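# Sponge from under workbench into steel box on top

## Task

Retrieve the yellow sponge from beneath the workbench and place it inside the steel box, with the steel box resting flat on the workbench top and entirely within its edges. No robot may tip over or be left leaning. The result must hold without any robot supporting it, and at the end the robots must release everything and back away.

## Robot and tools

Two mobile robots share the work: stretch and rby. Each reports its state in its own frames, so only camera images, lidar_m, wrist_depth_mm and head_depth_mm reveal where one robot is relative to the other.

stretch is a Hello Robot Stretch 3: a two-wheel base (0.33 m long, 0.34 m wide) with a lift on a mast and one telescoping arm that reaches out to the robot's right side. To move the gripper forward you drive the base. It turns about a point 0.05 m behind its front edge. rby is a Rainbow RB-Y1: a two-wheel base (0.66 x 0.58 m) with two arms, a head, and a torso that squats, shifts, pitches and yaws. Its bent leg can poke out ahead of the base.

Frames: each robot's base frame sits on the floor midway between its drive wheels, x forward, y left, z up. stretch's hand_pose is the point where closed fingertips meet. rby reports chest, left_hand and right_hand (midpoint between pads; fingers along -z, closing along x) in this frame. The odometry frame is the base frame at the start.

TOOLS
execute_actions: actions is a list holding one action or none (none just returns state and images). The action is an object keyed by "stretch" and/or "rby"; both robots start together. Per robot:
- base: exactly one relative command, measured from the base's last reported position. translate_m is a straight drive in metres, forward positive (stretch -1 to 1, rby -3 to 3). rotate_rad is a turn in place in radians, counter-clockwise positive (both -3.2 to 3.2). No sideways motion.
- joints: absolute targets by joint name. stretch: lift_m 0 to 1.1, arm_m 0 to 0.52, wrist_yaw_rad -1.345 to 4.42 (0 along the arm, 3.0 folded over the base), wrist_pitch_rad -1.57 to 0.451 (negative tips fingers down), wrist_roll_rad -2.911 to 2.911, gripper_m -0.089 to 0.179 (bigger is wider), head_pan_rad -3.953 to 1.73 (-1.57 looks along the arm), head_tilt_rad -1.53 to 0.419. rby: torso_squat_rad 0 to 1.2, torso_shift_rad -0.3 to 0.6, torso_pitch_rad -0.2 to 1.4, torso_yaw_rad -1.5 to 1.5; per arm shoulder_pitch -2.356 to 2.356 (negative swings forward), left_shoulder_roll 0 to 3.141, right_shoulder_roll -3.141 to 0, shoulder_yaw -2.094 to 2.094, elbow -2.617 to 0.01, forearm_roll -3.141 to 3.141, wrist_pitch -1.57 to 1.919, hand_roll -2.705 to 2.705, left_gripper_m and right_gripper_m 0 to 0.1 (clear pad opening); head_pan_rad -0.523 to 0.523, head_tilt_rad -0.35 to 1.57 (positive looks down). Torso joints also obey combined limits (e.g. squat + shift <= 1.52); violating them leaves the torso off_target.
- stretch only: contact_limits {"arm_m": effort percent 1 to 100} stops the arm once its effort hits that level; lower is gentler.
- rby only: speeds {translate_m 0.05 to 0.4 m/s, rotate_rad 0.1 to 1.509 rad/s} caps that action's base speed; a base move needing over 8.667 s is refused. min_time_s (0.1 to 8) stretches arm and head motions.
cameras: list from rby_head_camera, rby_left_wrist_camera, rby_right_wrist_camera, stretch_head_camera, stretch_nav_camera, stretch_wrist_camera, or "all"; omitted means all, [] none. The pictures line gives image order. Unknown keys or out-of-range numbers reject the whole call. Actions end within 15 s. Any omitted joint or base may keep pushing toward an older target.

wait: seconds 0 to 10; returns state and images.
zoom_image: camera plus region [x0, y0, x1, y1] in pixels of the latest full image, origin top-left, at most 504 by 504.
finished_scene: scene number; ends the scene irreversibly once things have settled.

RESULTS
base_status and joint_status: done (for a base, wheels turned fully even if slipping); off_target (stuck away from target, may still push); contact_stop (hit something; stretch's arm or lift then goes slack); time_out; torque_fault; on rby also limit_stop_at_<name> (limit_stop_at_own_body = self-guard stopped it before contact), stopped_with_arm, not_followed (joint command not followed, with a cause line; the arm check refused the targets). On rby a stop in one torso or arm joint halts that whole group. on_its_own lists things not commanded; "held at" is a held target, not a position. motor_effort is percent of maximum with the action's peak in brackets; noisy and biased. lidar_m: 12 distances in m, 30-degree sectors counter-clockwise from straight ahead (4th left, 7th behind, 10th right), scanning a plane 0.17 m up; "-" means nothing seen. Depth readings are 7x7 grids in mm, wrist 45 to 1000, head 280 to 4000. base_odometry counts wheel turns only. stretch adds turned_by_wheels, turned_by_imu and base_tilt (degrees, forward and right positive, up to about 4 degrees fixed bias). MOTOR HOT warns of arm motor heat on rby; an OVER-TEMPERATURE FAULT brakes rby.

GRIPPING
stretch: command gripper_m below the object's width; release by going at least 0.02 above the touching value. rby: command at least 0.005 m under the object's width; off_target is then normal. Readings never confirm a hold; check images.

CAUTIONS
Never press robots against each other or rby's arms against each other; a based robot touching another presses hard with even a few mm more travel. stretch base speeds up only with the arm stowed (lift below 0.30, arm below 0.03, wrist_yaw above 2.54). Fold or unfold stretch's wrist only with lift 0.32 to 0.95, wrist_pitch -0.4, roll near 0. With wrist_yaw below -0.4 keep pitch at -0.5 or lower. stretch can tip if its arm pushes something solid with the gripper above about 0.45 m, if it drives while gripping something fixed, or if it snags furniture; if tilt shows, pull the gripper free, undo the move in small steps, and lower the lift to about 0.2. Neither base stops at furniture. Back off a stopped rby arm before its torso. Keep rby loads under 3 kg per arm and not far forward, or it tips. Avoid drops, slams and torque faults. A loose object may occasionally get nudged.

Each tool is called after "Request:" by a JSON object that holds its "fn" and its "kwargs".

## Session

Request:
{"fn": "execute_actions", "kwargs": {"actions": []}}

Scene clock: 0.00 s.
stretch.base_odometry: x=+0.000 y=+0.000 heading=+0.000 (m, m, rad; stretch's odometry frame)
stretch.turned_by_wheels: +0.000 (rad since the last result)
stretch.turned_by_imu: +0.000 (rad since the last result)
stretch.base_tilt: forward=+0.6 right=+0.2 (deg)
stretch.lidar_m: 1.79 1.84 1.54 2.56 2.51 2.16 2.69 2.67 3.62 2.55 2.15 2.12
stretch.head_depth_mm: 1980 2211 2224 2223 2194 2192 2123 / 2007 2410 2398 2373 2365 2372 2256 / 2038 2604 2608 2598 2581 2573 2235 / 2059 2810 2867 2865 2841 2797 2221 / 2075 2768 2845 2889 2938 2922 2192 / 2103 2554 2600 2622 2647 2699 2178 / 2125 2357 2369 2407 2395 1751 1769
stretch.base_status: not commanded
stretch.joint_positions: lift_m=+0.401 arm_m=+0.000 wrist_yaw_rad=+2.851 wrist_pitch_rad=-0.365 wrist_roll_rad=+0.008 gripper_m=+0.037 head_pan_rad=-0.016 head_tilt_rad=-0.023
stretch.joint_status: not commanded
stretch.motor_effort: left_wheel=+0 right_wheel=-1 lift_m=+41 arm_m=-1 wrist_yaw_rad=-1 wrist_pitch_rad=+5 wrist_roll_rad=+0 gripper_m=+0 head_pan_rad=+1 head_tilt_rad=+3 (%)
stretch.hand_pose: x=+0.0448 y=+0.0763 z=+0.4258 quat_wxyz=(+0.228, +0.709, +0.026, +0.667) (m; stretch's base frame)
stretch.wrist_depth_mm: - - - - - - - / - - - - - - - / - - - - - - - / - - - - - - - / 805 851 906 878 895 955 933 / 715 725 - 726 759 755 770 / 596 - 618 627 614 633 647
rby.base_odometry: x=+0.000 y=+0.000 heading=+0.000 (m, m, rad; rby's odometry frame)
rby.base_status: not commanded
rby.joint_positions: torso_squat_rad=+0.350 torso_shift_rad=-0.001 torso_pitch_rad=+0.000 torso_yaw_rad=+0.000 left_shoulder_pitch_rad=+0.039 left_shoulder_roll_rad=+0.013 left_shoulder_yaw_rad=-0.026 left_elbow_rad=-0.141 left_forearm_roll_rad=+0.017 left_wrist_pitch_rad=+0.033 left_hand_roll_rad=-0.008 left_gripper_m=+0.099 right_shoulder_pitch_rad=-0.026 right_shoulder_roll_rad=-0.011 right_shoulder_yaw_rad=+0.037 right_elbow_rad=-0.240 right_forearm_roll_rad=-0.011 right_wrist_pitch_rad=-0.025 right_hand_roll_rad=+0.029 right_gripper_m=+0.100 head_pan_rad=+0.001 head_tilt_rad=+0.399
rby.joint_status: not commanded
rby.chest: x=-0.2286 y=-0.0012 z=+1.2475 quat_wxyz=(+1.000, +0.001, +0.000, +0.000) (m; rby's base frame)
rby.left_hand: x=-0.1955 y=+0.2290 z=+0.5632 quat_wxyz=(+0.999, +0.006, -0.036, -0.002) (m; rby's base frame)
rby.right_hand: x=-0.0883 y=-0.2225 z=+0.5758 quat_wxyz=(+0.989, -0.003, -0.144, +0.032) (m; rby's base frame)
pictures: rby_head_camera, rby_left_wrist_camera, rby_right_wrist_camera, stretch_head_camera (sideways: a quarter turn clockwise sets it upright), stretch_nav_camera (sideways: a quarter turn counterclockwise sets it upright), stretch_wrist_camera
Images, in order (width x height): rby_head_camera 896x504, rby_left_wrist_camera 644x364, rby_right_wrist_camera 644x364, stretch_head_camera 896x504, stretch_nav_camera 672x504, stretch_wrist_camera 644x364.

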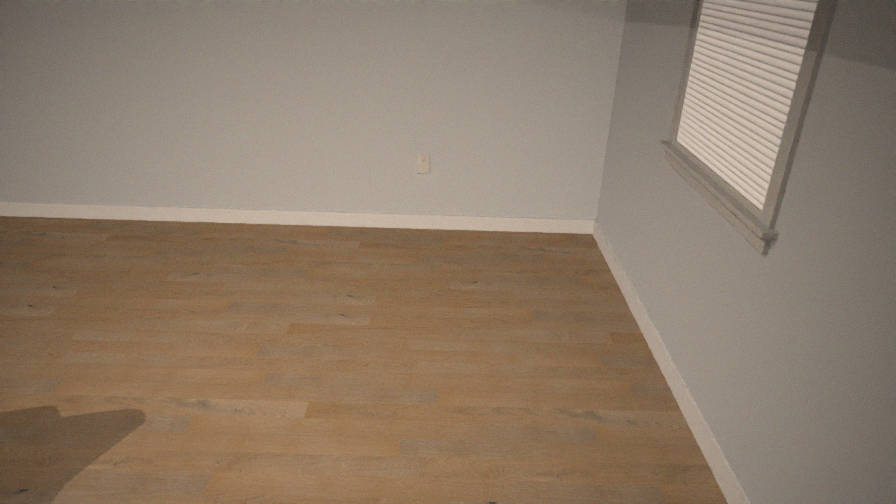

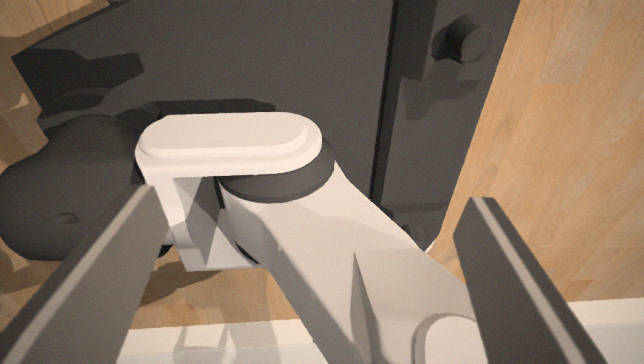

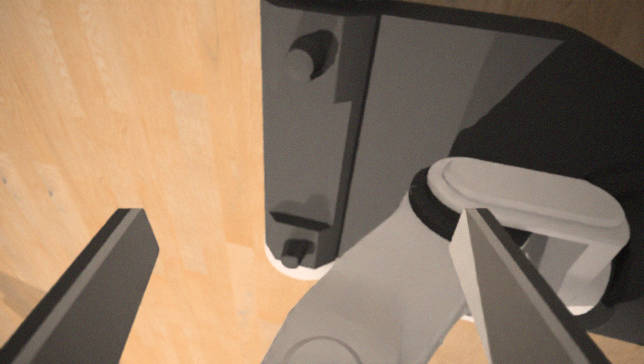

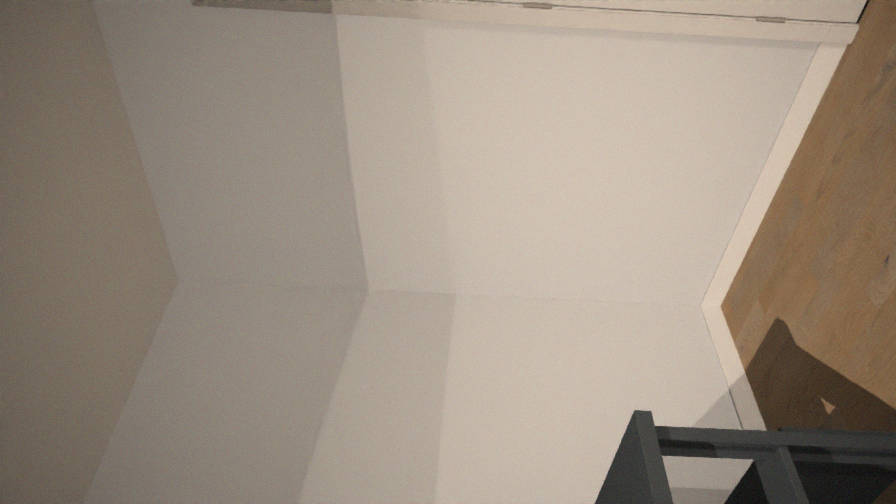

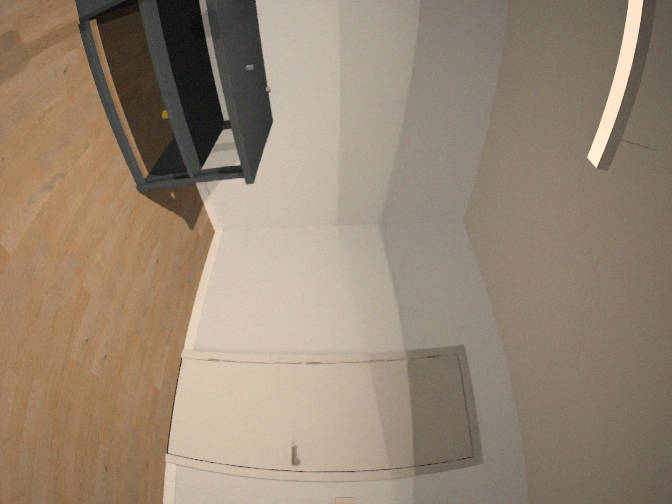

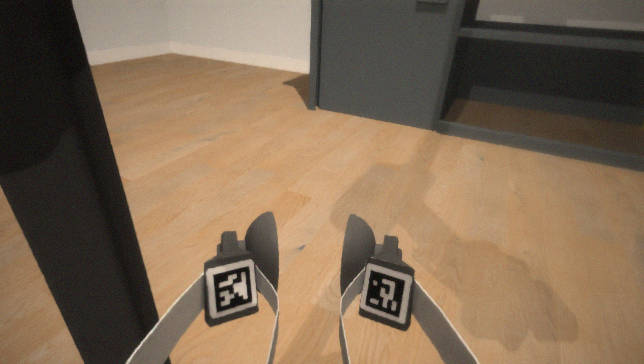

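Request:
{"fn": "execute_actions", "kwargs": {"actions": [{"stretch":{"joints":{"head_pan_rad":0.9,"head_tilt_rad":-0.5}},"rby":{"base":{"rotate_rad":1.6},"joints":{"head_pan_rad":0.3,"head_tilt_rad":0.3}}}], "cameras": ["rby_head_camera","stretch_head_camera","stretch_nav_camera"]}}

Scene clock: 4.57 s.
stretch.base_odometry: x=+0.000 y=+0.000 heading=+0.000 (m, m, rad; stretch's odometry frame)
stretch.turned_by_wheels: +0.000 (rad since the last result)
stretch.turned_by_imu: +0.001 (rad since the last result)
stretch.base_tilt: forward=+0.7 right=+0.4 (deg)
stretch.lidar_m: 1.79 1.86 1.54 2.57 2.51 2.15 2.69 2.79 3.63 2.55 2.15 2.12
stretch.head_depth_mm: 1859 2011 1728 1868 2041 1633 1342 / 1865 2023 1706 1963 2031 1609 1337 / 1888 2040 1807 1943 2027 1613 1338 / 1915 2057 1786 1725 1879 1602 1327 / 1933 2093 1760 1698 1854 1587 1317 / 1952 2121 1778 1725 1858 1586 1315 / 1975 2146 1768 1748 1884 1568 1302
stretch.base_status: not commanded
stretch.joint_positions: lift_m=+0.401 arm_m=+0.000 wrist_yaw_rad=+2.851 wrist_pitch_rad=-0.365 wrist_roll_rad=+0.008 gripper_m=+0.037 head_pan_rad=+0.893 head_tilt_rad=-0.494
stretch.joint_status: all done
stretch.motor_effort: left_wheel=+0(0) right_wheel=-1(1) lift_m=+41(41) arm_m=+0(0) wrist_yaw_rad=+1(0) wrist_pitch_rad=+6(5) wrist_roll_rad=+0(0) gripper_m=+1(0) head_pan_rad=+2(34) head_tilt_rad=-4(40) (%)
stretch.hand_pose: x=+0.0448 y=+0.0763 z=+0.4258 quat_wxyz=(+0.228, +0.709, +0.026, +0.667) (m; stretch's base frame)
stretch.wrist_depth_mm: - - - - - - - / - - - - - - - / - - - - - - - / - - - - - - - / 837 857 880 888 905 945 963 / 688 724 - 744 776 755 784 / 598 - 615 620 619 651 655
rby.base_odometry: x=+0.000 y=+0.000 heading=+1.600 (m, m, rad; rby's odometry frame)
rby.base_status: done
rby.joint_positions: torso_squat_rad=+0.350 torso_shift_rad=-0.001 torso_pitch_rad=+0.000 torso_yaw_rad=+0.000 left_shoulder_pitch_rad=+0.039 left_shoulder_roll_rad=+0.013 left_shoulder_yaw_rad=-0.026 left_elbow_rad=-0.141 left_forearm_roll_rad=+0.017 left_wrist_pitch_rad=+0.033 left_hand_roll_rad=-0.008 left_gripper_m=+0.099 right_shoulder_pitch_rad=-0.026 right_shoulder_roll_rad=-0.011 right_shoulder_yaw_rad=+0.037 right_elbow_rad=-0.240 right_forearm_roll_rad=-0.011 right_wrist_pitch_rad=-0.025 right_hand_roll_rad=+0.029 right_gripper_m=+0.100 head_pan_rad=+0.300 head_tilt_rad=+0.300
rby.joint_status: all done
rby.chest: x=-0.2286 y=-0.0012 z=+1.2475 quat_wxyz=(+1.000, +0.001, +0.000, +0.000) (m; rby's base frame)
rby.left_hand: x=-0.1955 y=+0.2290 z=+0.5632 quat_wxyz=(+0.999, +0.006, -0.036, -0.002) (m; rby's base frame)
rby.right_hand: x=-0.0883 y=-0.2225 z=+0.5758 quat_wxyz=(+0.989, -0.003, -0.144, +0.032) (m; rby's base frame)
pictures: rby_head_camera, stretch_head_camera (sideways: a quarter turn clockwise sets it upright), stretch_nav_camera (sideways: a quarter turn counterclockwise sets it upright)
Images, in order (width x height): rby_head_camera 896x504, stretch_head_camera 896x504, stretch_nav_camera 672x504.

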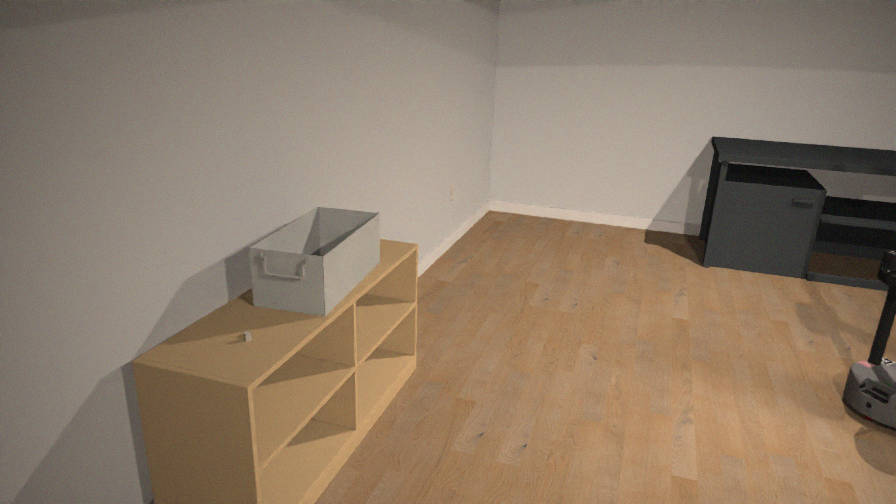

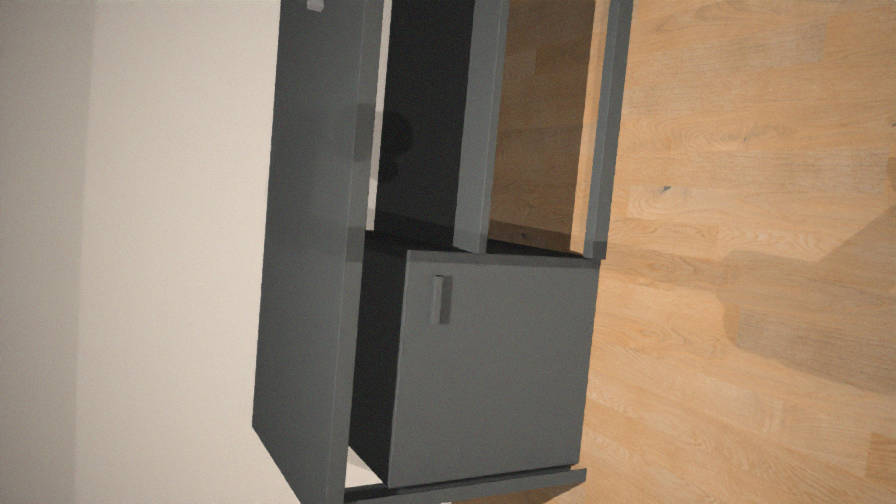

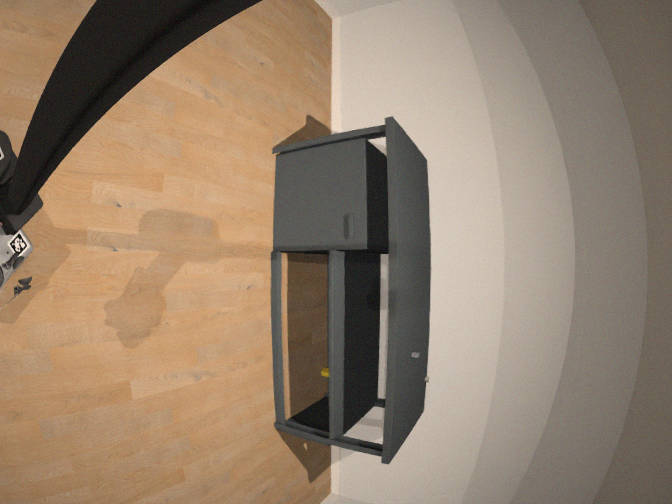

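Request:
{"fn": "execute_actions", "kwargs": {"actions": [{"stretch":{"base":{"rotate_rad":0.3},"joints":{"lift_m":0.33,"wrist_pitch_rad":-0.4,"wrist_yaw_rad":3.0}},"rby":{"base":{"rotate_rad":0.07},"joints":{"head_pan_rad":0}}}], "cameras": []}}

Request:
{"fn": "execute_actions", "kwargs": {"actions": [{"stretch":{"base":{"translate_m":1.0},"joints":{"lift_m":0.27,"head_pan_rad":-1.57,"head_tilt_rad":-0.9}},"rby":{"base":{"translate_m":1.95},"joints":{"torso_pitch_rad":0.4,"torso_squat_rad":0.92,"left_shoulder_pitch_rad":-0.7,"right_shoulder_pitch_rad":-0.7,"left_shoulder_roll_rad":1.15,"right_shoulder_roll_rad":-1.15,"left_shoulder_yaw_rad":-0.45,"right_shoulder_yaw_rad":0.45,"left_elbow_rad":-0.7,"right_elbow_rad":-0.7,"left_forearm_roll_rad":-0.22,"right_forearm_roll_rad":0.22,"left_wrist_pitch_rad":-1.57,"right_wrist_pitch_rad":-1.57,"left_hand_roll_rad":1.15,"right_hand_roll_rad":-1.15,"left_gripper_m":0.08,"right_gripper_m":0.08}}}], "cameras": []}}

Request:
{"fn": "execute_actions", "kwargs": {"actions": [{"stretch":{"base":{"translate_m":0.22}},"rby":{"base":{"rotate_rad":1.37},"joints":{"head_tilt_rad":0.2}}}], "cameras": ["rby_head_camera","stretch_nav_camera"]}}

Scene clock: 9.30 s.
stretch.base_odometry: x=+0.000 y=+0.000 heading=+0.300 (m, m, rad; stretch's odometry frame)
stretch.turned_by_wheels: +0.300 (rad since the last result)
stretch.turned_by_imu: +0.296 (rad since the last result)
stretch.base_tilt: forward=+0.7 right=+0.2 (deg)
stretch.lidar_m: 1.79 1.54 1.60 2.60 2.16 2.37 2.78 3.61 3.08 2.23 2.12 2.21
stretch.head_depth_mm: 1844 1976 1719 1781 2048 1625 1341 / 1917 2059 1817 1657 1816 1608 1341 / 1998 2157 1821 1728 1865 1604 1329 / 2073 2250 1831 1805 1935 1595 1329 / 2144 2335 2547 2547 1987 1584 1322 / 2250 2447 2702 2661 1980 1584 1313 / 2357 2562 2844 2631 1964 1575 1307
stretch.base_status: done
stretch.joint_positions: lift_m=+0.330 arm_m=+0.000 wrist_yaw_rad=+2.997 wrist_pitch_rad=-0.414 wrist_roll_rad=+0.008 gripper_m=+0.037 head_pan_rad=+0.893 head_tilt_rad=-0.494
stretch.joint_status: all done
stretch.motor_effort: left_wheel=-1(5) right_wheel=+1(4) lift_m=+32(34) arm_m=+0(0) wrist_yaw_rad=+2(4) wrist_pitch_rad=+5(4) wrist_roll_rad=+0(0) gripper_m=+0(0) head_pan_rad=+2(3) head_tilt_rad=-5(4) (%)
stretch.hand_pose: x=+0.0111 y=+0.0779 z=+0.3439 quat_wxyz=(+0.195, +0.703, +0.095, +0.677) (m; stretch's base frame)
stretch.wrist_depth_mm: - - - - - - - / - - - - - - - / - - - - - - - / 824 843 885 893 949 936 975 / 678 684 746 724 750 763 758 / 583 585 - 607 624 630 630 / 502 515 - 537 505 538 541
rby.base_odometry: x=+0.000 y=+0.000 heading=+1.669 (m, m, rad; rby's odometry frame)
rby.base_status: done
rby.joint_positions: torso_squat_rad=+0.350 torso_shift_rad=-0.001 torso_pitch_rad=+0.000 torso_yaw_rad=+0.000 left_shoulder_pitch_rad=+0.039 left_shoulder_roll_rad=+0.013 left_shoulder_yaw_rad=-0.026 left_elbow_rad=-0.141 left_forearm_roll_rad=+0.017 left_wrist_pitch_rad=+0.033 left_hand_roll_rad=-0.008 left_gripper_m=+0.099 right_shoulder_pitch_rad=-0.026 right_shoulder_roll_rad=-0.011 right_shoulder_yaw_rad=+0.037 right_elbow_rad=-0.240 right_forearm_roll_rad=-0.011 right_wrist_pitch_rad=-0.025 right_hand_roll_rad=+0.029 right_gripper_m=+0.100 head_pan_rad=+0.000 head_tilt_rad=+0.300
rby.joint_status: all done
rby.chest: x=-0.2286 y=-0.0012 z=+1.2475 quat_wxyz=(+1.000, +0.001, +0.000, +0.000) (m; rby's base frame)
rby.left_hand: x=-0.1955 y=+0.2290 z=+0.5632 quat_wxyz=(+0.999, +0.006, -0.036, -0.002) (m; rby's base frame)
rby.right_hand: x=-0.0883 y=-0.2225 z=+0.5758 quat_wxyz=(+0.989, -0.003, -0.144, +0.032) (m; rby's base frame)
pictures: none
No camera images: the call's "cameras" was empty. Leave "cameras" out to get every camera's image.

Scene clock: 15.53 s.
stretch.base_odometry: x=+0.955 y=+0.295 heading=+0.300 (m, m, rad; stretch's odometry frame)
stretch.turned_by_wheels: +0.000 (rad since the last result)
stretch.turned_by_imu: +0.003 (rad since the last result)
stretch.base_tilt: forward=+0.6 right=+0.2 (deg)
stretch.lidar_m: 0.80 1.33 0.93 0.96 3.04 2.19 2.21 4.48 2.34 1.69 1.62 1.72
stretch.head_depth_mm: 1982 2265 1961 1656 1435 1270 1140 / 1864 2175 1943 1653 1429 1265 1133 / 1771 2069 1937 1652 1427 1259 1153 / 1686 1958 1933 1634 1426 1258 1158 / 1585 1824 1927 1632 1414 1255 1132 / 1515 1734 1894 1619 1414 1248 1122 / 1444 1649 1821 1617 1407 1248 1114
stretch.base_status: done
stretch.joint_positions: lift_m=+0.270 arm_m=+0.000 wrist_yaw_rad=+2.998 wrist_pitch_rad=-0.414 wrist_roll_rad=+0.008 gripper_m=+0.037 head_pan_rad=-1.563 head_tilt_rad=-0.890
stretch.joint_status: all done
stretch.motor_effort: left_wheel=-1(4) right_wheel=+1(6) lift_m=+32(32) arm_m=+0(1) wrist_yaw_rad=+2(2) wrist_pitch_rad=+5(5) wrist_roll_rad=+0(0) gripper_m=-1(1) head_pan_rad=-3(35) head_tilt_rad=-7(41) (%)
stretch.hand_pose: x=+0.0109 y=+0.0778 z=+0.2838 quat_wxyz=(+0.195, +0.703, +0.095, +0.677) (m; stretch's base frame)
stretch.wrist_depth_mm: - - - - 994 - - / - - - - - - - / 945 - - - 987 - - / 725 739 755 764 794 748 850 / 616 587 629 626 651 656 630 / 499 501 - 535 547 543 547 / - - - - 445 472 474
rby.base_odometry: x=-0.193 y=+1.940 heading=+1.670 (m, m, rad; rby's odometry frame)
rby.base_status: done
rby.joint_positions: torso_squat_rad=+0.920 torso_shift_rad=-0.001 torso_pitch_rad=+0.400 torso_yaw_rad=+0.000 left_shoulder_pitch_rad=-0.700 left_shoulder_roll_rad=+1.150 left_shoulder_yaw_rad=-0.450 left_elbow_rad=-0.700 left_forearm_roll_rad=-0.220 left_wrist_pitch_rad=-1.570 left_hand_roll_rad=+1.150 left_gripper_m=+0.080 right_shoulder_pitch_rad=-0.700 right_shoulder_roll_rad=-1.150 right_shoulder_yaw_rad=+0.450 right_elbow_rad=-0.700 right_forearm_roll_rad=+0.220 right_wrist_pitch_rad=-1.570 right_hand_roll_rad=-1.150 right_gripper_m=+0.080 head_pan_rad=+0.000 head_tilt_rad=+0.300
rby.joint_status: all done
rby.chest: x=-0.1078 y=-0.0009 z=+0.9896 quat_wxyz=(+0.980, +0.001, +0.199, +0.000) (m; rby's base frame)
rby.left_hand: x=+0.3292 y=+0.3622 z=+0.8263 quat_wxyz=(+0.609, -0.372, -0.580, -0.392) (m; rby's base frame)
rby.right_hand: x=+0.3291 y=-0.3633 z=+0.8248 quat_wxyz=(+0.609, +0.373, -0.581, +0.391) (m; rby's base frame)
pictures: none
No camera images: the call's "cameras" was empty. Leave "cameras" out to get every camera's image.

Scene clock: 19.17 s.
stretch.base_odometry: x=+1.166 y=+0.360 heading=+0.300 (m, m, rad; stretch's odometry frame)
stretch.turned_by_wheels: +0.000 (rad since the last result)
stretch.turned_by_imu: +0.001 (rad since the last result)
stretch.base_tilt: forward=+0.6 right=+0.4 (deg)
stretch.lidar_m: 0.58 1.14 1.04 0.89 3.15 2.41 2.28 4.65 2.19 1.58 1.52 1.60
stretch.head_depth_mm: 1837 2181 1951 1657 1438 1266 1133 / 1730 2054 1953 1649 1427 1263 1132 / 1640 1925 1940 1649 1426 1259 1151 / 1539 1794 1941 1633 1419 1252 1158 / 1475 1708 1877 1636 1414 1248 1130 / 1404 1613 1820 1626 1407 1246 1115 / 1352 1537 1773 1614 1404 1245 1113
stretch.base_status: done
stretch.joint_positions: lift_m=+0.270 arm_m=+0.000 wrist_yaw_rad=+2.998 wrist_pitch_rad=-0.414 wrist_roll_rad=+0.008 gripper_m=+0.037 head_pan_rad=-1.563 head_tilt_rad=-0.890
stretch.joint_status: not commanded
stretch.motor_effort: left_wheel=-1(6) right_wheel=+0(8) lift_m=+32(32) arm_m=+0(0) wrist_yaw_rad=+1(1) wrist_pitch_rad=+5(6) wrist_roll_rad=+0(0) gripper_m=-1(1) head_pan_rad=-2(2) head_tilt_rad=-6(7) (%)
stretch.hand_pose: x=+0.0109 y=+0.0778 z=+0.2838 quat_wxyz=(+0.195, +0.703, +0.095, +0.677) (m; stretch's base frame)
stretch.wrist_depth_mm: - - - 942 - - 917 / - - - 989 - - 938 / 944 - - 950 - - 961 / 731 746 778 776 760 818 811 / 598 610 652 615 616 593 666 / 504 508 - 537 540 538 505 / - - - - 442 464 460
rby.base_odometry: x=-0.193 y=+1.940 heading=+3.040 (m, m, rad; rby's odometry frame)
rby.base_status: done
rby.joint_positions: torso_squat_rad=+0.920 torso_shift_rad=-0.001 torso_pitch_rad=+0.400 torso_yaw_rad=+0.000 left_shoulder_pitch_rad=-0.700 left_shoulder_roll_rad=+1.150 left_shoulder_yaw_rad=-0.450 left_elbow_rad=-0.700 left_forearm_roll_rad=-0.220 left_wrist_pitch_rad=-1.570 left_hand_roll_rad=+1.150 left_gripper_m=+0.080 right_shoulder_pitch_rad=-0.700 right_shoulder_roll_rad=-1.150 right_shoulder_yaw_rad=+0.450 right_elbow_rad=-0.700 right_forearm_roll_rad=+0.220 right_wrist_pitch_rad=-1.570 right_hand_roll_rad=-1.150 right_gripper_m=+0.080 head_pan_rad=+0.000 head_tilt_rad=+0.200
rby.joint_status: all done
rby.chest: x=-0.1078 y=-0.0009 z=+0.9896 quat_wxyz=(+0.980, +0.001, +0.199, +0.000) (m; rby's base frame)
rby.left_hand: x=+0.3291 y=+0.3622 z=+0.8263 quat_wxyz=(+0.609, -0.372, -0.580, -0.392) (m; rby's base frame)
rby.right_hand: x=+0.3291 y=-0.3633 z=+0.8248 quat_wxyz=(+0.609, +0.373, -0.581, +0.391) (m; rby's base frame)
pictures: rby_head_camera, stretch_nav_camera (sideways: a quarter turn counterclockwise sets it upright)
Images, in order (width x height): rby_head_camera 896x504, stretch_nav_camera 672x504.

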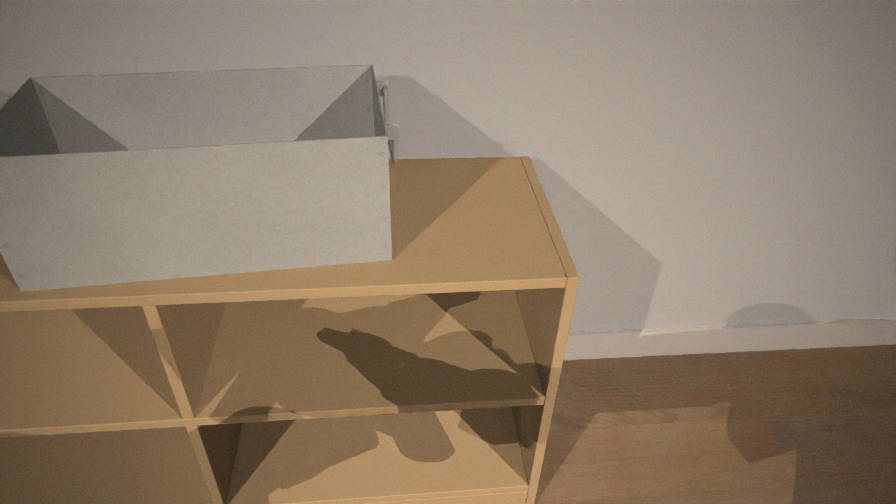

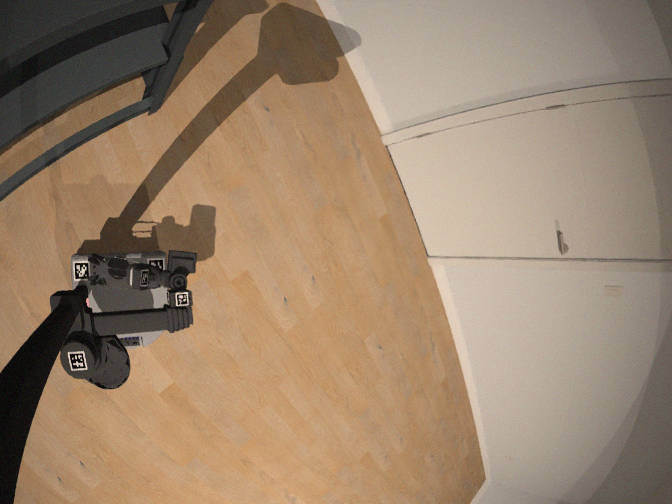

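Request:
{"fn": "execute_actions", "kwargs": {"actions": []}}

Scene clock: 20.47 s.
stretch.base_odometry: x=+1.166 y=+0.360 heading=+0.300 (m, m, rad; stretch's odometry frame)
stretch.turned_by_wheels: +0.000 (rad since the last result)
stretch.turned_by_imu: +0.000 (rad since the last result)
stretch.base_tilt: forward=+0.6 right=+0.4 (deg)
stretch.lidar_m: 0.58 1.14 1.04 0.89 3.15 2.40 2.28 4.68 2.19 1.58 1.52 1.60
stretch.head_depth_mm: 1842 2180 1966 1654 1440 1263 1136 / 1740 2047 1956 1660 1431 1263 1131 / 1632 1911 1942 1646 1424 1259 1154 / 1544 1800 1932 1640 1419 1251 1155 / 1486 1695 1873 1625 1413 1253 1128 / 1409 1607 1815 1622 1412 1243 1117 / 1351 1540 1760 1616 1407 1242 1116
stretch.base_status: done
stretch.joint_positions: lift_m=+0.270 arm_m=+0.000 wrist_yaw_rad=+2.998 wrist_pitch_rad=-0.414 wrist_roll_rad=+0.008 gripper_m=+0.037 head_pan_rad=-1.563 head_tilt_rad=-0.890
stretch.joint_status: not commanded
stretch.motor_effort: left_wheel=-1(6) right_wheel=+0(8) lift_m=+32(32) arm_m=+0(0) wrist_yaw_rad=+2(1) wrist_pitch_rad=+5(6) wrist_roll_rad=+0(0) gripper_m=+0(1) head_pan_rad=-2(2) head_tilt_rad=-7(7) (%)
stretch.hand_pose: x=+0.0109 y=+0.0778 z=+0.2838 quat_wxyz=(+0.195, +0.703, +0.095, +0.677) (m; stretch's base frame)
stretch.wrist_depth_mm: - - - 929 - - 934 / - - - 1000 - - 949 / 931 - - 982 - - - / 756 771 780 779 759 828 828 / 606 611 650 622 643 592 658 / 497 510 - 539 533 536 508 / - - - - 447 470 460
rby.base_odometry: x=-0.193 y=+1.940 heading=+3.040 (m, m, rad; rby's odometry frame)
rby.base_status: done
rby.joint_positions: torso_squat_rad=+0.920 torso_shift_rad=-0.001 torso_pitch_rad=+0.400 torso_yaw_rad=+0.000 left_shoulder_pitch_rad=-0.700 left_shoulder_roll_rad=+1.150 left_shoulder_yaw_rad=-0.450 left_elbow_rad=-0.700 left_forearm_roll_rad=-0.220 left_wrist_pitch_rad=-1.570 left_hand_roll_rad=+1.150 left_gripper_m=+0.080 right_shoulder_pitch_rad=-0.700 right_shoulder_roll_rad=-1.150 right_shoulder_yaw_rad=+0.450 right_elbow_rad=-0.700 right_forearm_roll_rad=+0.220 right_wrist_pitch_rad=-1.570 right_hand_roll_rad=-1.150 right_gripper_m=+0.080 head_pan_rad=+0.000 head_tilt_rad=+0.200
rby.joint_status: all done
rby.chest: x=-0.1078 y=-0.0009 z=+0.9896 quat_wxyz=(+0.980, +0.001, +0.199, +0.000) (m; rby's base frame)
rby.left_hand: x=+0.3291 y=+0.3622 z=+0.8263 quat_wxyz=(+0.609, -0.372, -0.580, -0.392) (m; rby's base frame)
rby.right_hand: x=+0.3291 y=-0.3633 z=+0.8248 quat_wxyz=(+0.609, +0.373, -0.581, +0.391) (m; rby's base frame)
pictures: rby_head_camera, rby_left_wrist_camera, rby_right_wrist_camera, stretch_head_camera (sideways: a quarter turn clockwise sets it upright), stretch_nav_camera (sideways: a quarter turn counterclockwise sets it upright), stretch_wrist_camera
Images, in order (width x height): rby_head_camera 896x504, rby_left_wrist_camera 644x364, rby_right_wrist_camera 644x364, stretch_head_camera 896x504, stretch_nav_camera 672x504, stretch_wrist_camera 644x364.

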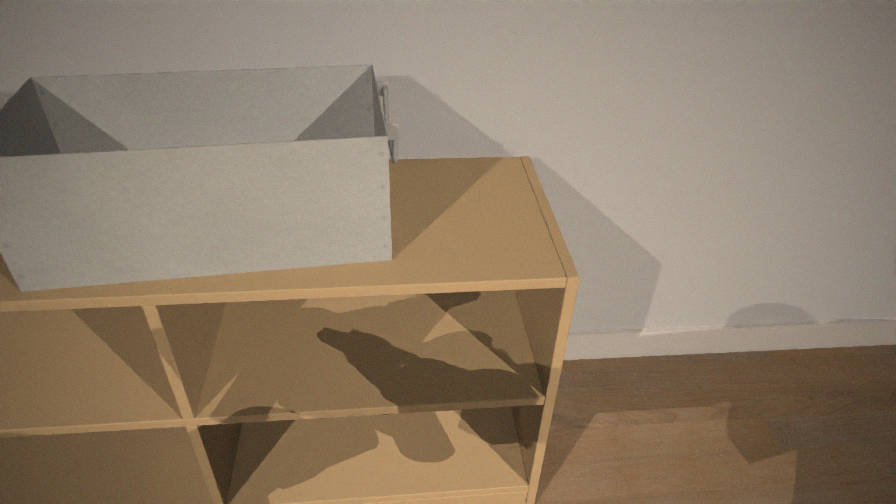

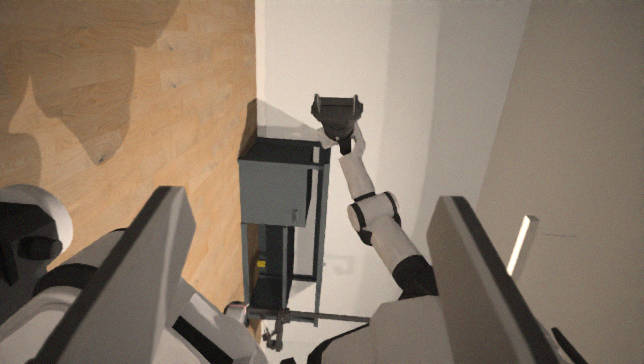

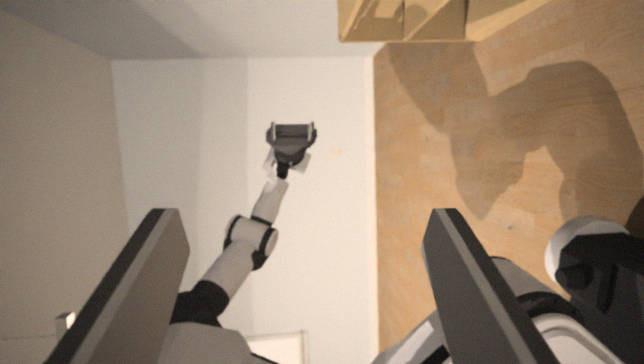

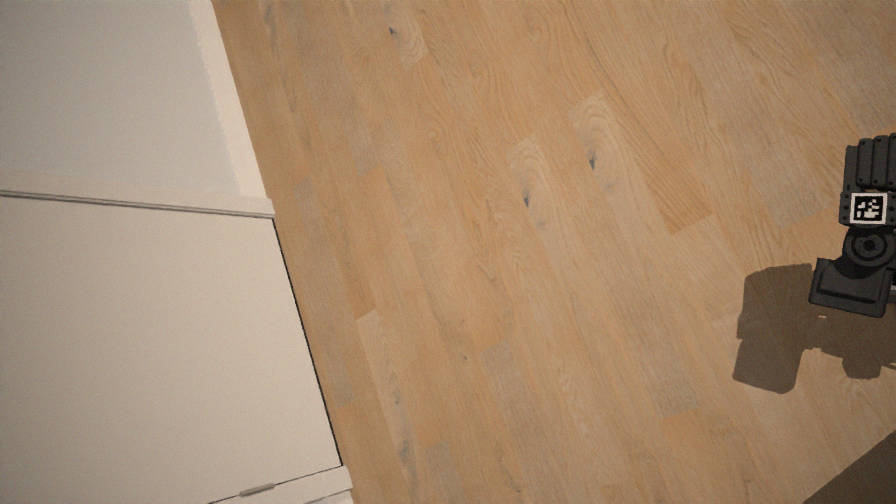

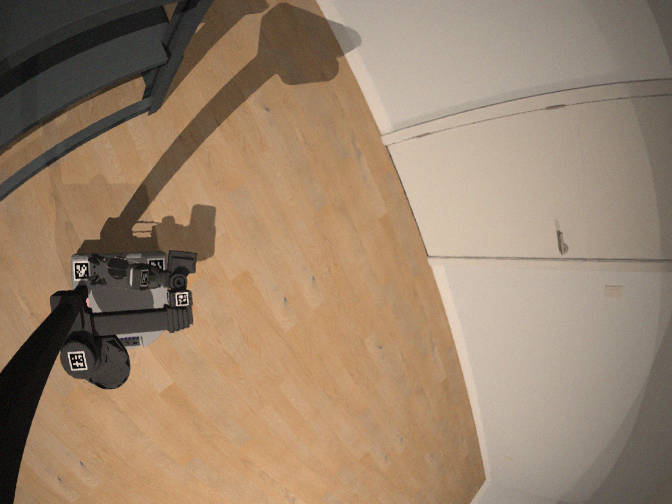

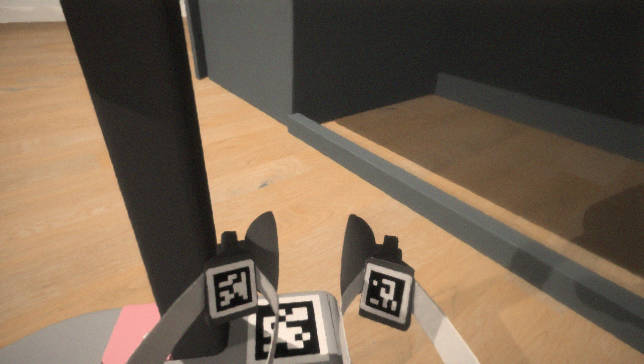

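Request:
{"fn": "execute_actions", "kwargs": {"actions": [{"stretch":{"base":{"translate_m":0.22}},"rby":{"base":{"translate_m":-0.2}}}], "cameras": []}}

Request:
{"fn": "execute_actions", "kwargs": {"actions": [{"stretch":{"base":{"rotate_rad":1.97}},"rby":{"base":{"rotate_rad":-0.6}}}], "cameras": []}}

Request:
{"fn": "execute_actions", "kwargs": {"actions": [{"stretch":{"joints":{"lift_m":0.34,"wrist_pitch_rad":-0.4}},"rby":{"base":{"translate_m":-0.55}}}], "cameras": []}}

Request:
{"fn": "execute_actions", "kwargs": {"actions": [{"stretch":{"joints":{"wrist_yaw_rad":0,"gripper_m":0.15,"head_tilt_rad":-0.6}},"rby":{"base":{"rotate_rad":0.7}}}]}}

Scene clock: 24.50 s.
stretch.base_odometry: x=+1.376 y=+0.425 heading=+0.300 (m, m, rad; stretch's odometry frame)
stretch.turned_by_wheels: +0.000 (rad since the last result)
stretch.turned_by_imu: +0.001 (rad since the last result)
stretch.base_tilt: forward=+0.7 right=+0.3 (deg)
stretch.lidar_m: 0.36 0.96 0.99 0.90 1.16 2.48 2.40 4.88 2.04 1.47 1.43 0.37
stretch.head_depth_mm: 1711 2035 1964 1664 1427 1270 1129 / 1597 1886 1958 1644 1434 1265 1132 / 1514 1771 1932 1645 1424 1258 1153 / 1435 1659 1869 1634 1427 1258 1154 / 1365 1577 1817 1635 1409 1253 1127 / 1304 1493 1750 1624 1410 1251 1117 / 1252 1435 1680 1611 1410 1246 1111
stretch.base_status: done
stretch.joint_positions: lift_m=+0.270 arm_m=+0.000 wrist_yaw_rad=+2.998 wrist_pitch_rad=-0.414 wrist_roll_rad=+0.008 gripper_m=+0.037 head_pan_rad=-1.563 head_tilt_rad=-0.890
stretch.joint_status: not commanded
stretch.motor_effort: left_wheel=-1(7) right_wheel=+0(6) lift_m=+32(32) arm_m=+0(0) wrist_yaw_rad=+1(1) wrist_pitch_rad=+5(5) wrist_roll_rad=+0(0) gripper_m=+0(0) head_pan_rad=-2(3) head_tilt_rad=-7(6) (%)
stretch.hand_pose: x=+0.0109 y=+0.0778 z=+0.2838 quat_wxyz=(+0.195, +0.703, +0.095, +0.677) (m; stretch's base frame)
stretch.wrist_depth_mm: - - 884 - - 939 770 / - - 968 - - 960 798 / 958 - 983 - - 983 832 / 734 742 745 753 781 809 807 / 590 604 634 602 644 644 658 / 506 504 - 536 477 538 559 / - - - - 438 415 475
rby.base_odometry: x=+0.006 y=+1.920 heading=+3.041 (m, m, rad; rby's odometry frame)
rby.base_status: done
rby.joint_positions: torso_squat_rad=+0.920 torso_shift_rad=-0.001 torso_pitch_rad=+0.400 torso_yaw_rad=+0.000 left_shoulder_pitch_rad=-0.700 left_shoulder_roll_rad=+1.150 left_shoulder_yaw_rad=-0.450 left_elbow_rad=-0.700 left_forearm_roll_rad=-0.220 left_wrist_pitch_rad=-1.570 left_hand_roll_rad=+1.150 left_gripper_m=+0.080 right_shoulder_pitch_rad=-0.700 right_shoulder_roll_rad=-1.150 right_shoulder_yaw_rad=+0.450 right_elbow_rad=-0.700 right_forearm_roll_rad=+0.220 right_wrist_pitch_rad=-1.570 right_hand_roll_rad=-1.150 right_gripper_m=+0.080 head_pan_rad=+0.000 head_tilt_rad=+0.200
rby.joint_status: not commanded
rby.chest: x=-0.1079 y=-0.0009 z=+0.9896 quat_wxyz=(+0.980, +0.001, +0.199, +0.000) (m; rby's base frame)
rby.left_hand: x=+0.3291 y=+0.3622 z=+0.8264 quat_wxyz=(+0.609, -0.372, -0.580, -0.392) (m; rby's base frame)
rby.right_hand: x=+0.3291 y=-0.3633 z=+0.8248 quat_wxyz=(+0.609, +0.373, -0.581, +0.391) (m; rby's base frame)
pictures: none
No camera images: the call's "cameras" was empty. Leave "cameras" out to get every camera's image.

Scene clock: 27.00 s.
stretch.base_odometry: x=+1.376 y=+0.425 heading=+2.270 (m, m, rad; stretch's odometry frame)
stretch.turned_by_wheels: +1.970 (rad since the last result)
stretch.turned_by_imu: +1.931 (rad since the last result)
stretch.base_tilt: forward=+0.6 right=+0.2 (deg)
stretch.lidar_m: 0.90 3.26 2.46 4.87 2.47 1.56 1.43 1.44 0.37 0.71 0.96 0.93
stretch.head_depth_mm: 942 1100 823 642 557 836 1132 / 930 925 757 640 555 859 1114 / 921 919 753 636 552 832 1132 / 916 913 748 635 550 824 1133 / 905 907 745 632 549 823 1109 / 895 904 741 629 547 801 1100 / 888 895 737 626 544 791 1094
stretch.base_status: done
stretch.joint_positions: lift_m=+0.270 arm_m=+0.000 wrist_yaw_rad=+2.998 wrist_pitch_rad=-0.414 wrist_roll_rad=+0.008 gripper_m=+0.037 head_pan_rad=-1.563 head_tilt_rad=-0.890
stretch.joint_status: not commanded
stretch.motor_effort: left_wheel=-1(7) right_wheel=+0(9) lift_m=+32(32) arm_m=+0(0) wrist_yaw_rad=+0(2) wrist_pitch_rad=+6(5) wrist_roll_rad=+0(0) gripper_m=-1(0) head_pan_rad=-2(2) head_tilt_rad=-7(7) (%)
stretch.hand_pose: x=+0.0109 y=+0.0778 z=+0.2838 quat_wxyz=(+0.195, +0.703, +0.095, +0.677) (m; stretch's base frame)
stretch.wrist_depth_mm: - - - - - - - / - - - - - - - / 964 - - - - - - / 729 761 780 761 778 814 840 / 592 615 637 626 642 666 661 / 500 501 - 533 542 546 542 / - - - - 441 457 465
rby.base_odometry: x=+0.006 y=+1.920 heading=+2.441 (m, m, rad; rby's odometry frame)
rby.base_status: done
rby.joint_positions: torso_squat_rad=+0.920 torso_shift_rad=-0.001 torso_pitch_rad=+0.400 torso_yaw_rad=+0.000 left_shoulder_pitch_rad=-0.700 left_shoulder_roll_rad=+1.150 left_shoulder_yaw_rad=-0.450 left_elbow_rad=-0.700 left_forearm_roll_rad=-0.220 left_wrist_pitch_rad=-1.570 left_hand_roll_rad=+1.150 left_gripper_m=+0.080 right_shoulder_pitch_rad=-0.700 right_shoulder_roll_rad=-1.150 right_shoulder_yaw_rad=+0.450 right_elbow_rad=-0.700 right_forearm_roll_rad=+0.220 right_wrist_pitch_rad=-1.570 right_hand_roll_rad=-1.150 right_gripper_m=+0.080 head_pan_rad=+0.000 head_tilt_rad=+0.200
rby.joint_status: not commanded
rby.chest: x=-0.1079 y=-0.0009 z=+0.9896 quat_wxyz=(+0.980, +0.001, +0.199, +0.000) (m; rby's base frame)
rby.left_hand: x=+0.3291 y=+0.3622 z=+0.8264 quat_wxyz=(+0.609, -0.372, -0.580, -0.392) (m; rby's base frame)
rby.right_hand: x=+0.3290 y=-0.3633 z=+0.8248 quat_wxyz=(+0.609, +0.373, -0.581, +0.391) (m; rby's base frame)
pictures: none
No camera images: the call's "cameras" was empty. Leave "cameras" out to get every camera's image.

Scene clock: 29.77 s.
stretch.base_odometry: x=+1.376 y=+0.425 heading=+2.270 (m, m, rad; stretch's odometry frame)
stretch.turned_by_wheels: +0.000 (rad since the last result)
stretch.turned_by_imu: +0.000 (rad since the last result)
stretch.base_tilt: forward=+0.6 right=+0.3 (deg)
stretch.lidar_m: 0.90 3.25 2.49 2.64 2.46 1.56 1.43 1.45 0.37 0.71 0.96 0.93
stretch.head_depth_mm: 940 1097 826 644 557 833 1132 / 934 928 757 640 555 858 1128 / 923 919 752 638 552 830 1131 / 914 914 749 634 552 823 1130 / 903 906 747 632 549 821 1106 / 897 903 741 629 547 802 1101 / 887 898 737 626 545 792 1093
stretch.base_status: not commanded
stretch.joint_positions: lift_m=+0.340 arm_m=+0.000 wrist_yaw_rad=+2.998 wrist_pitch_rad=-0.414 wrist_roll_rad=+0.008 gripper_m=+0.037 head_pan_rad=-1.563 head_tilt_rad=-0.890
stretch.joint_status: all done
stretch.motor_effort: left_wheel=-1(1) right_wheel=+1(0) lift_m=+50(50) arm_m=-1(0) wrist_yaw_rad=+1(1) wrist_pitch_rad=+5(8) wrist_roll_rad=+0(0) gripper_m=+1(1) head_pan_rad=-3(2) head_tilt_rad=-7(7) (%)
stretch.hand_pose: x=+0.0109 y=+0.0778 z=+0.3532 quat_wxyz=(+0.195, +0.703, +0.095, +0.677) (m; stretch's base frame)
stretch.wrist_depth_mm: - - - - - - - / - - - - - - - / - - - - - - - / 870 856 895 949 931 980 977 / 679 696 765 743 761 741 788 / 599 594 - 629 655 646 630 / 515 528 539 541 519 542 544
rby.base_odometry: x=+0.427 y=+1.565 heading=+2.440 (m, m, rad; rby's odometry frame)
rby.base_status: done
rby.joint_positions: torso_squat_rad=+0.920 torso_shift_rad=-0.001 torso_pitch_rad=+0.400 torso_yaw_rad=+0.000 left_shoulder_pitch_rad=-0.700 left_shoulder_roll_rad=+1.150 left_shoulder_yaw_rad=-0.450 left_elbow_rad=-0.700 left_forearm_roll_rad=-0.220 left_wrist_pitch_rad=-1.570 left_hand_roll_rad=+1.150 left_gripper_m=+0.080 right_shoulder_pitch_rad=-0.700 right_shoulder_roll_rad=-1.150 right_shoulder_yaw_rad=+0.450 right_elbow_rad=-0.700 right_forearm_roll_rad=+0.220 right_wrist_pitch_rad=-1.570 right_hand_roll_rad=-1.150 right_gripper_m=+0.080 head_pan_rad=+0.000 head_tilt_rad=+0.200
rby.joint_status: not commanded
rby.chest: x=-0.1079 y=-0.0009 z=+0.9896 quat_wxyz=(+0.980, +0.001, +0.199, +0.000) (m; rby's base frame)
rby.left_hand: x=+0.3291 y=+0.3622 z=+0.8264 quat_wxyz=(+0.609, -0.372, -0.580, -0.392) (m; rby's base frame)
rby.right_hand: x=+0.3290 y=-0.3633 z=+0.8248 quat_wxyz=(+0.609, +0.373, -0.581, +0.391) (m; rby's base frame)
pictures: none
No camera images: the call's "cameras" was empty. Leave "cameras" out to get every camera's image.

Scene clock: 32.47 s.
stretch.base_odometry: x=+1.376 y=+0.425 heading=+2.270 (m, m, rad; stretch's odometry frame)
stretch.turned_by_wheels: +0.000 (rad since the last result)
stretch.turned_by_imu: +0.001 (rad since the last result)
stretch.base_tilt: forward=+0.6 right=+0.4 (deg)
stretch.lidar_m: 0.90 3.25 2.41 2.41 2.46 1.56 1.43 1.45 0.37 0.71 0.96 0.93
stretch.head_depth_mm: 877 973 1089 1236 732 584 496 / 866 960 1073 905 708 581 494 / 858 947 1058 895 703 579 490 / 849 939 1046 885 696 575 489 / 839 930 1029 882 694 572 487 / 833 919 1025 874 690 570 485 / 823 909 1010 865 685 567 483
stretch.base_status: not commanded
stretch.joint_positions: lift_m=+0.340 arm_m=+0.000 wrist_yaw_rad=+0.015 wrist_pitch_rad=-0.453 wrist_roll_rad=-0.014 gripper_m=+0.150 head_pan_rad=-1.563 head_tilt_rad=-0.606
stretch.joint_status: all done
stretch.on_its_own: wrist_yaw_rad is at rest, and its effort (-13) is outside its rest range (-12 to +12)
stretch.motor_effort: left_wheel=+0(1) right_wheel=-2(4) lift_m=+51(50) arm_m=+0(0) wrist_yaw_rad=-13(17) wrist_pitch_rad=+18(23) wrist_roll_rad=+9(12) gripper_m=-1(96) head_pan_rad=-2(2) head_tilt_rad=+4(35) (%)
stretch.hand_pose: x=-0.0182 y=-0.3646 z=+0.3447 quat_wxyz=(+0.695, +0.165, -0.683, -0.153) (m; stretch's base frame)
stretch.wrist_depth_mm: 186 196 215 238 261 292 804 / 123 127 134 143 152 162 171 / 92 94 98 102 106 111 116 / - 75 77 79 82 85 88 / - 62 63 65 67 69 71 / - 53 54 55 56 58 59 / - 47 49 51 54 58 62
rby.base_odometry: x=+0.427 y=+1.565 heading=+3.140 (m, m, rad; rby's odometry frame)
rby.base_status: done
rby.joint_positions: torso_squat_rad=+0.920 torso_shift_rad=-0.001 torso_pitch_rad=+0.400 torso_yaw_rad=+0.000 left_shoulder_pitch_rad=-0.700 left_shoulder_roll_rad=+1.150 left_shoulder_yaw_rad=-0.450 left_elbow_rad=-0.700 left_forearm_roll_rad=-0.220 left_wrist_pitch_rad=-1.570 left_hand_roll_rad=+1.150 left_gripper_m=+0.080 right_shoulder_pitch_rad=-0.700 right_shoulder_roll_rad=-1.150 right_shoulder_yaw_rad=+0.450 right_elbow_rad=-0.700 right_forearm_roll_rad=+0.220 right_wrist_pitch_rad=-1.570 right_hand_roll_rad=-1.150 right_gripper_m=+0.080 head_pan_rad=+0.000 head_tilt_rad=+0.200
rby.joint_status: not commanded
rby.chest: x=-0.1079 y=-0.0009 z=+0.9896 quat_wxyz=(+0.980, +0.001, +0.199, +0.000) (m; rby's base frame)
rby.left_hand: x=+0.3291 y=+0.3622 z=+0.8264 quat_wxyz=(+0.609, -0.372, -0.580, -0.392) (m; rby's base frame)
rby.right_hand: x=+0.3290 y=-0.3633 z=+0.8248 quat_wxyz=(+0.609, +0.373, -0.581, +0.391) (m; rby's base frame)
pictures: rby_head_camera, rby_left_wrist_camera, rby_right_wrist_camera, stretch_head_camera (sideways: a quarter turn clockwise sets it upright), stretch_nav_camera (sideways: a quarter turn counterclockwise sets it upright), stretch_wrist_camera
Images, in order (width x height): rby_head_camera 896x504, rby_left_wrist_camera 644x364, rby_right_wrist_camera 644x364, stretch_head_camera 896x504, stretch_nav_camera 672x504, stretch_wrist_camera 644x364.

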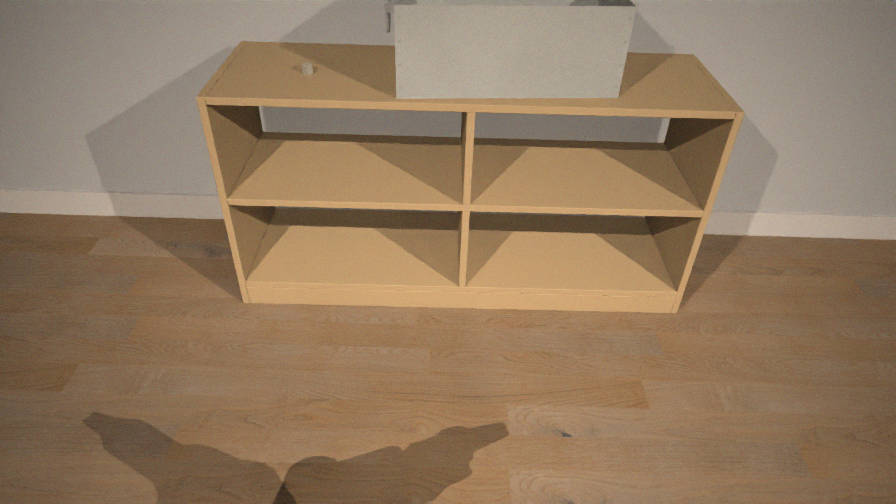

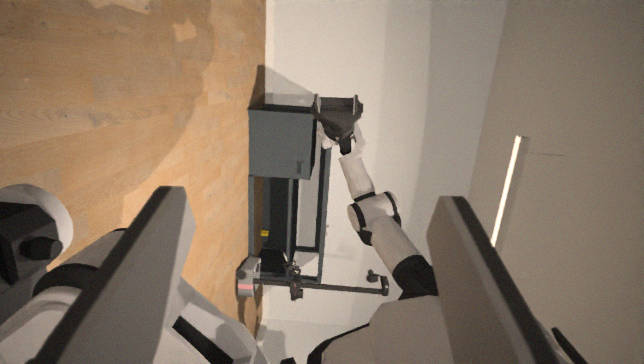

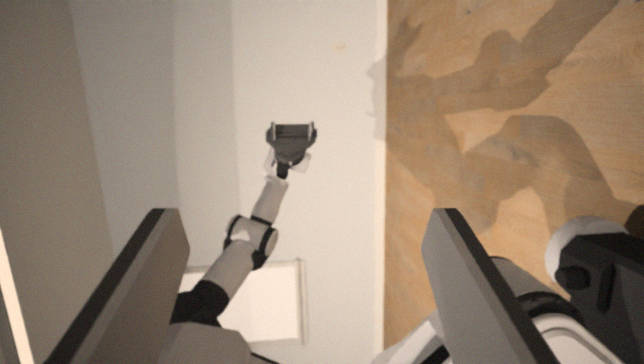

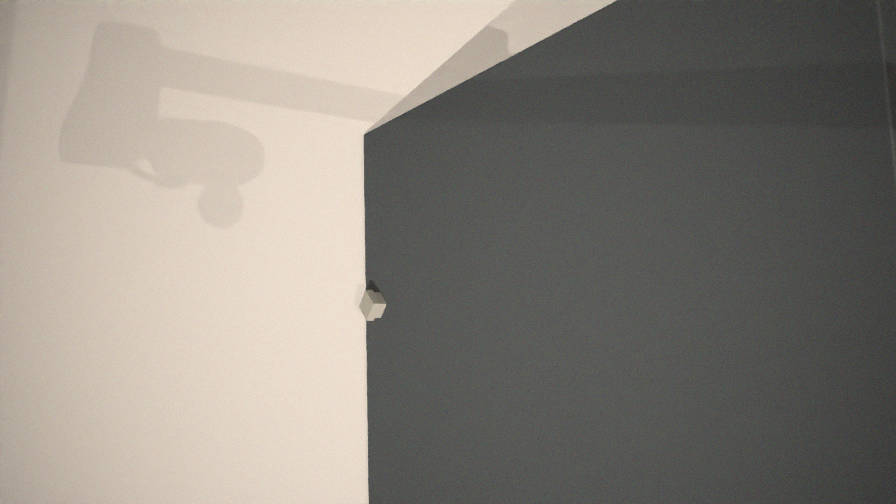

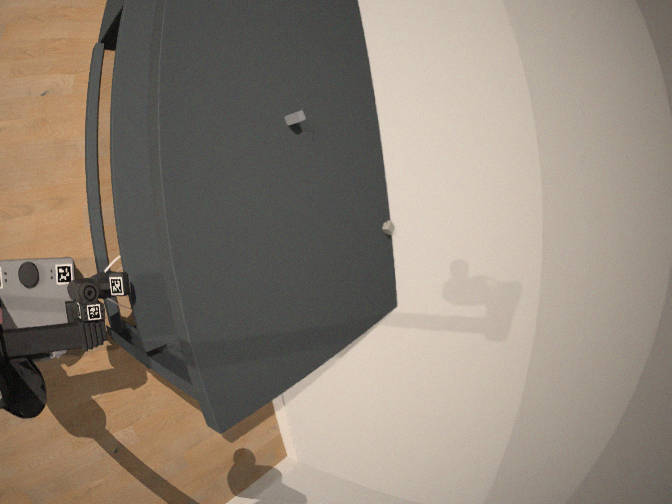

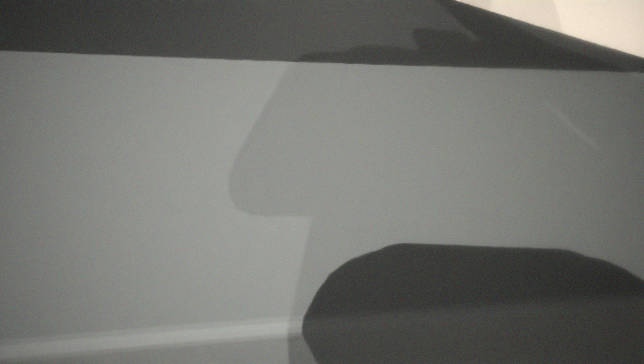

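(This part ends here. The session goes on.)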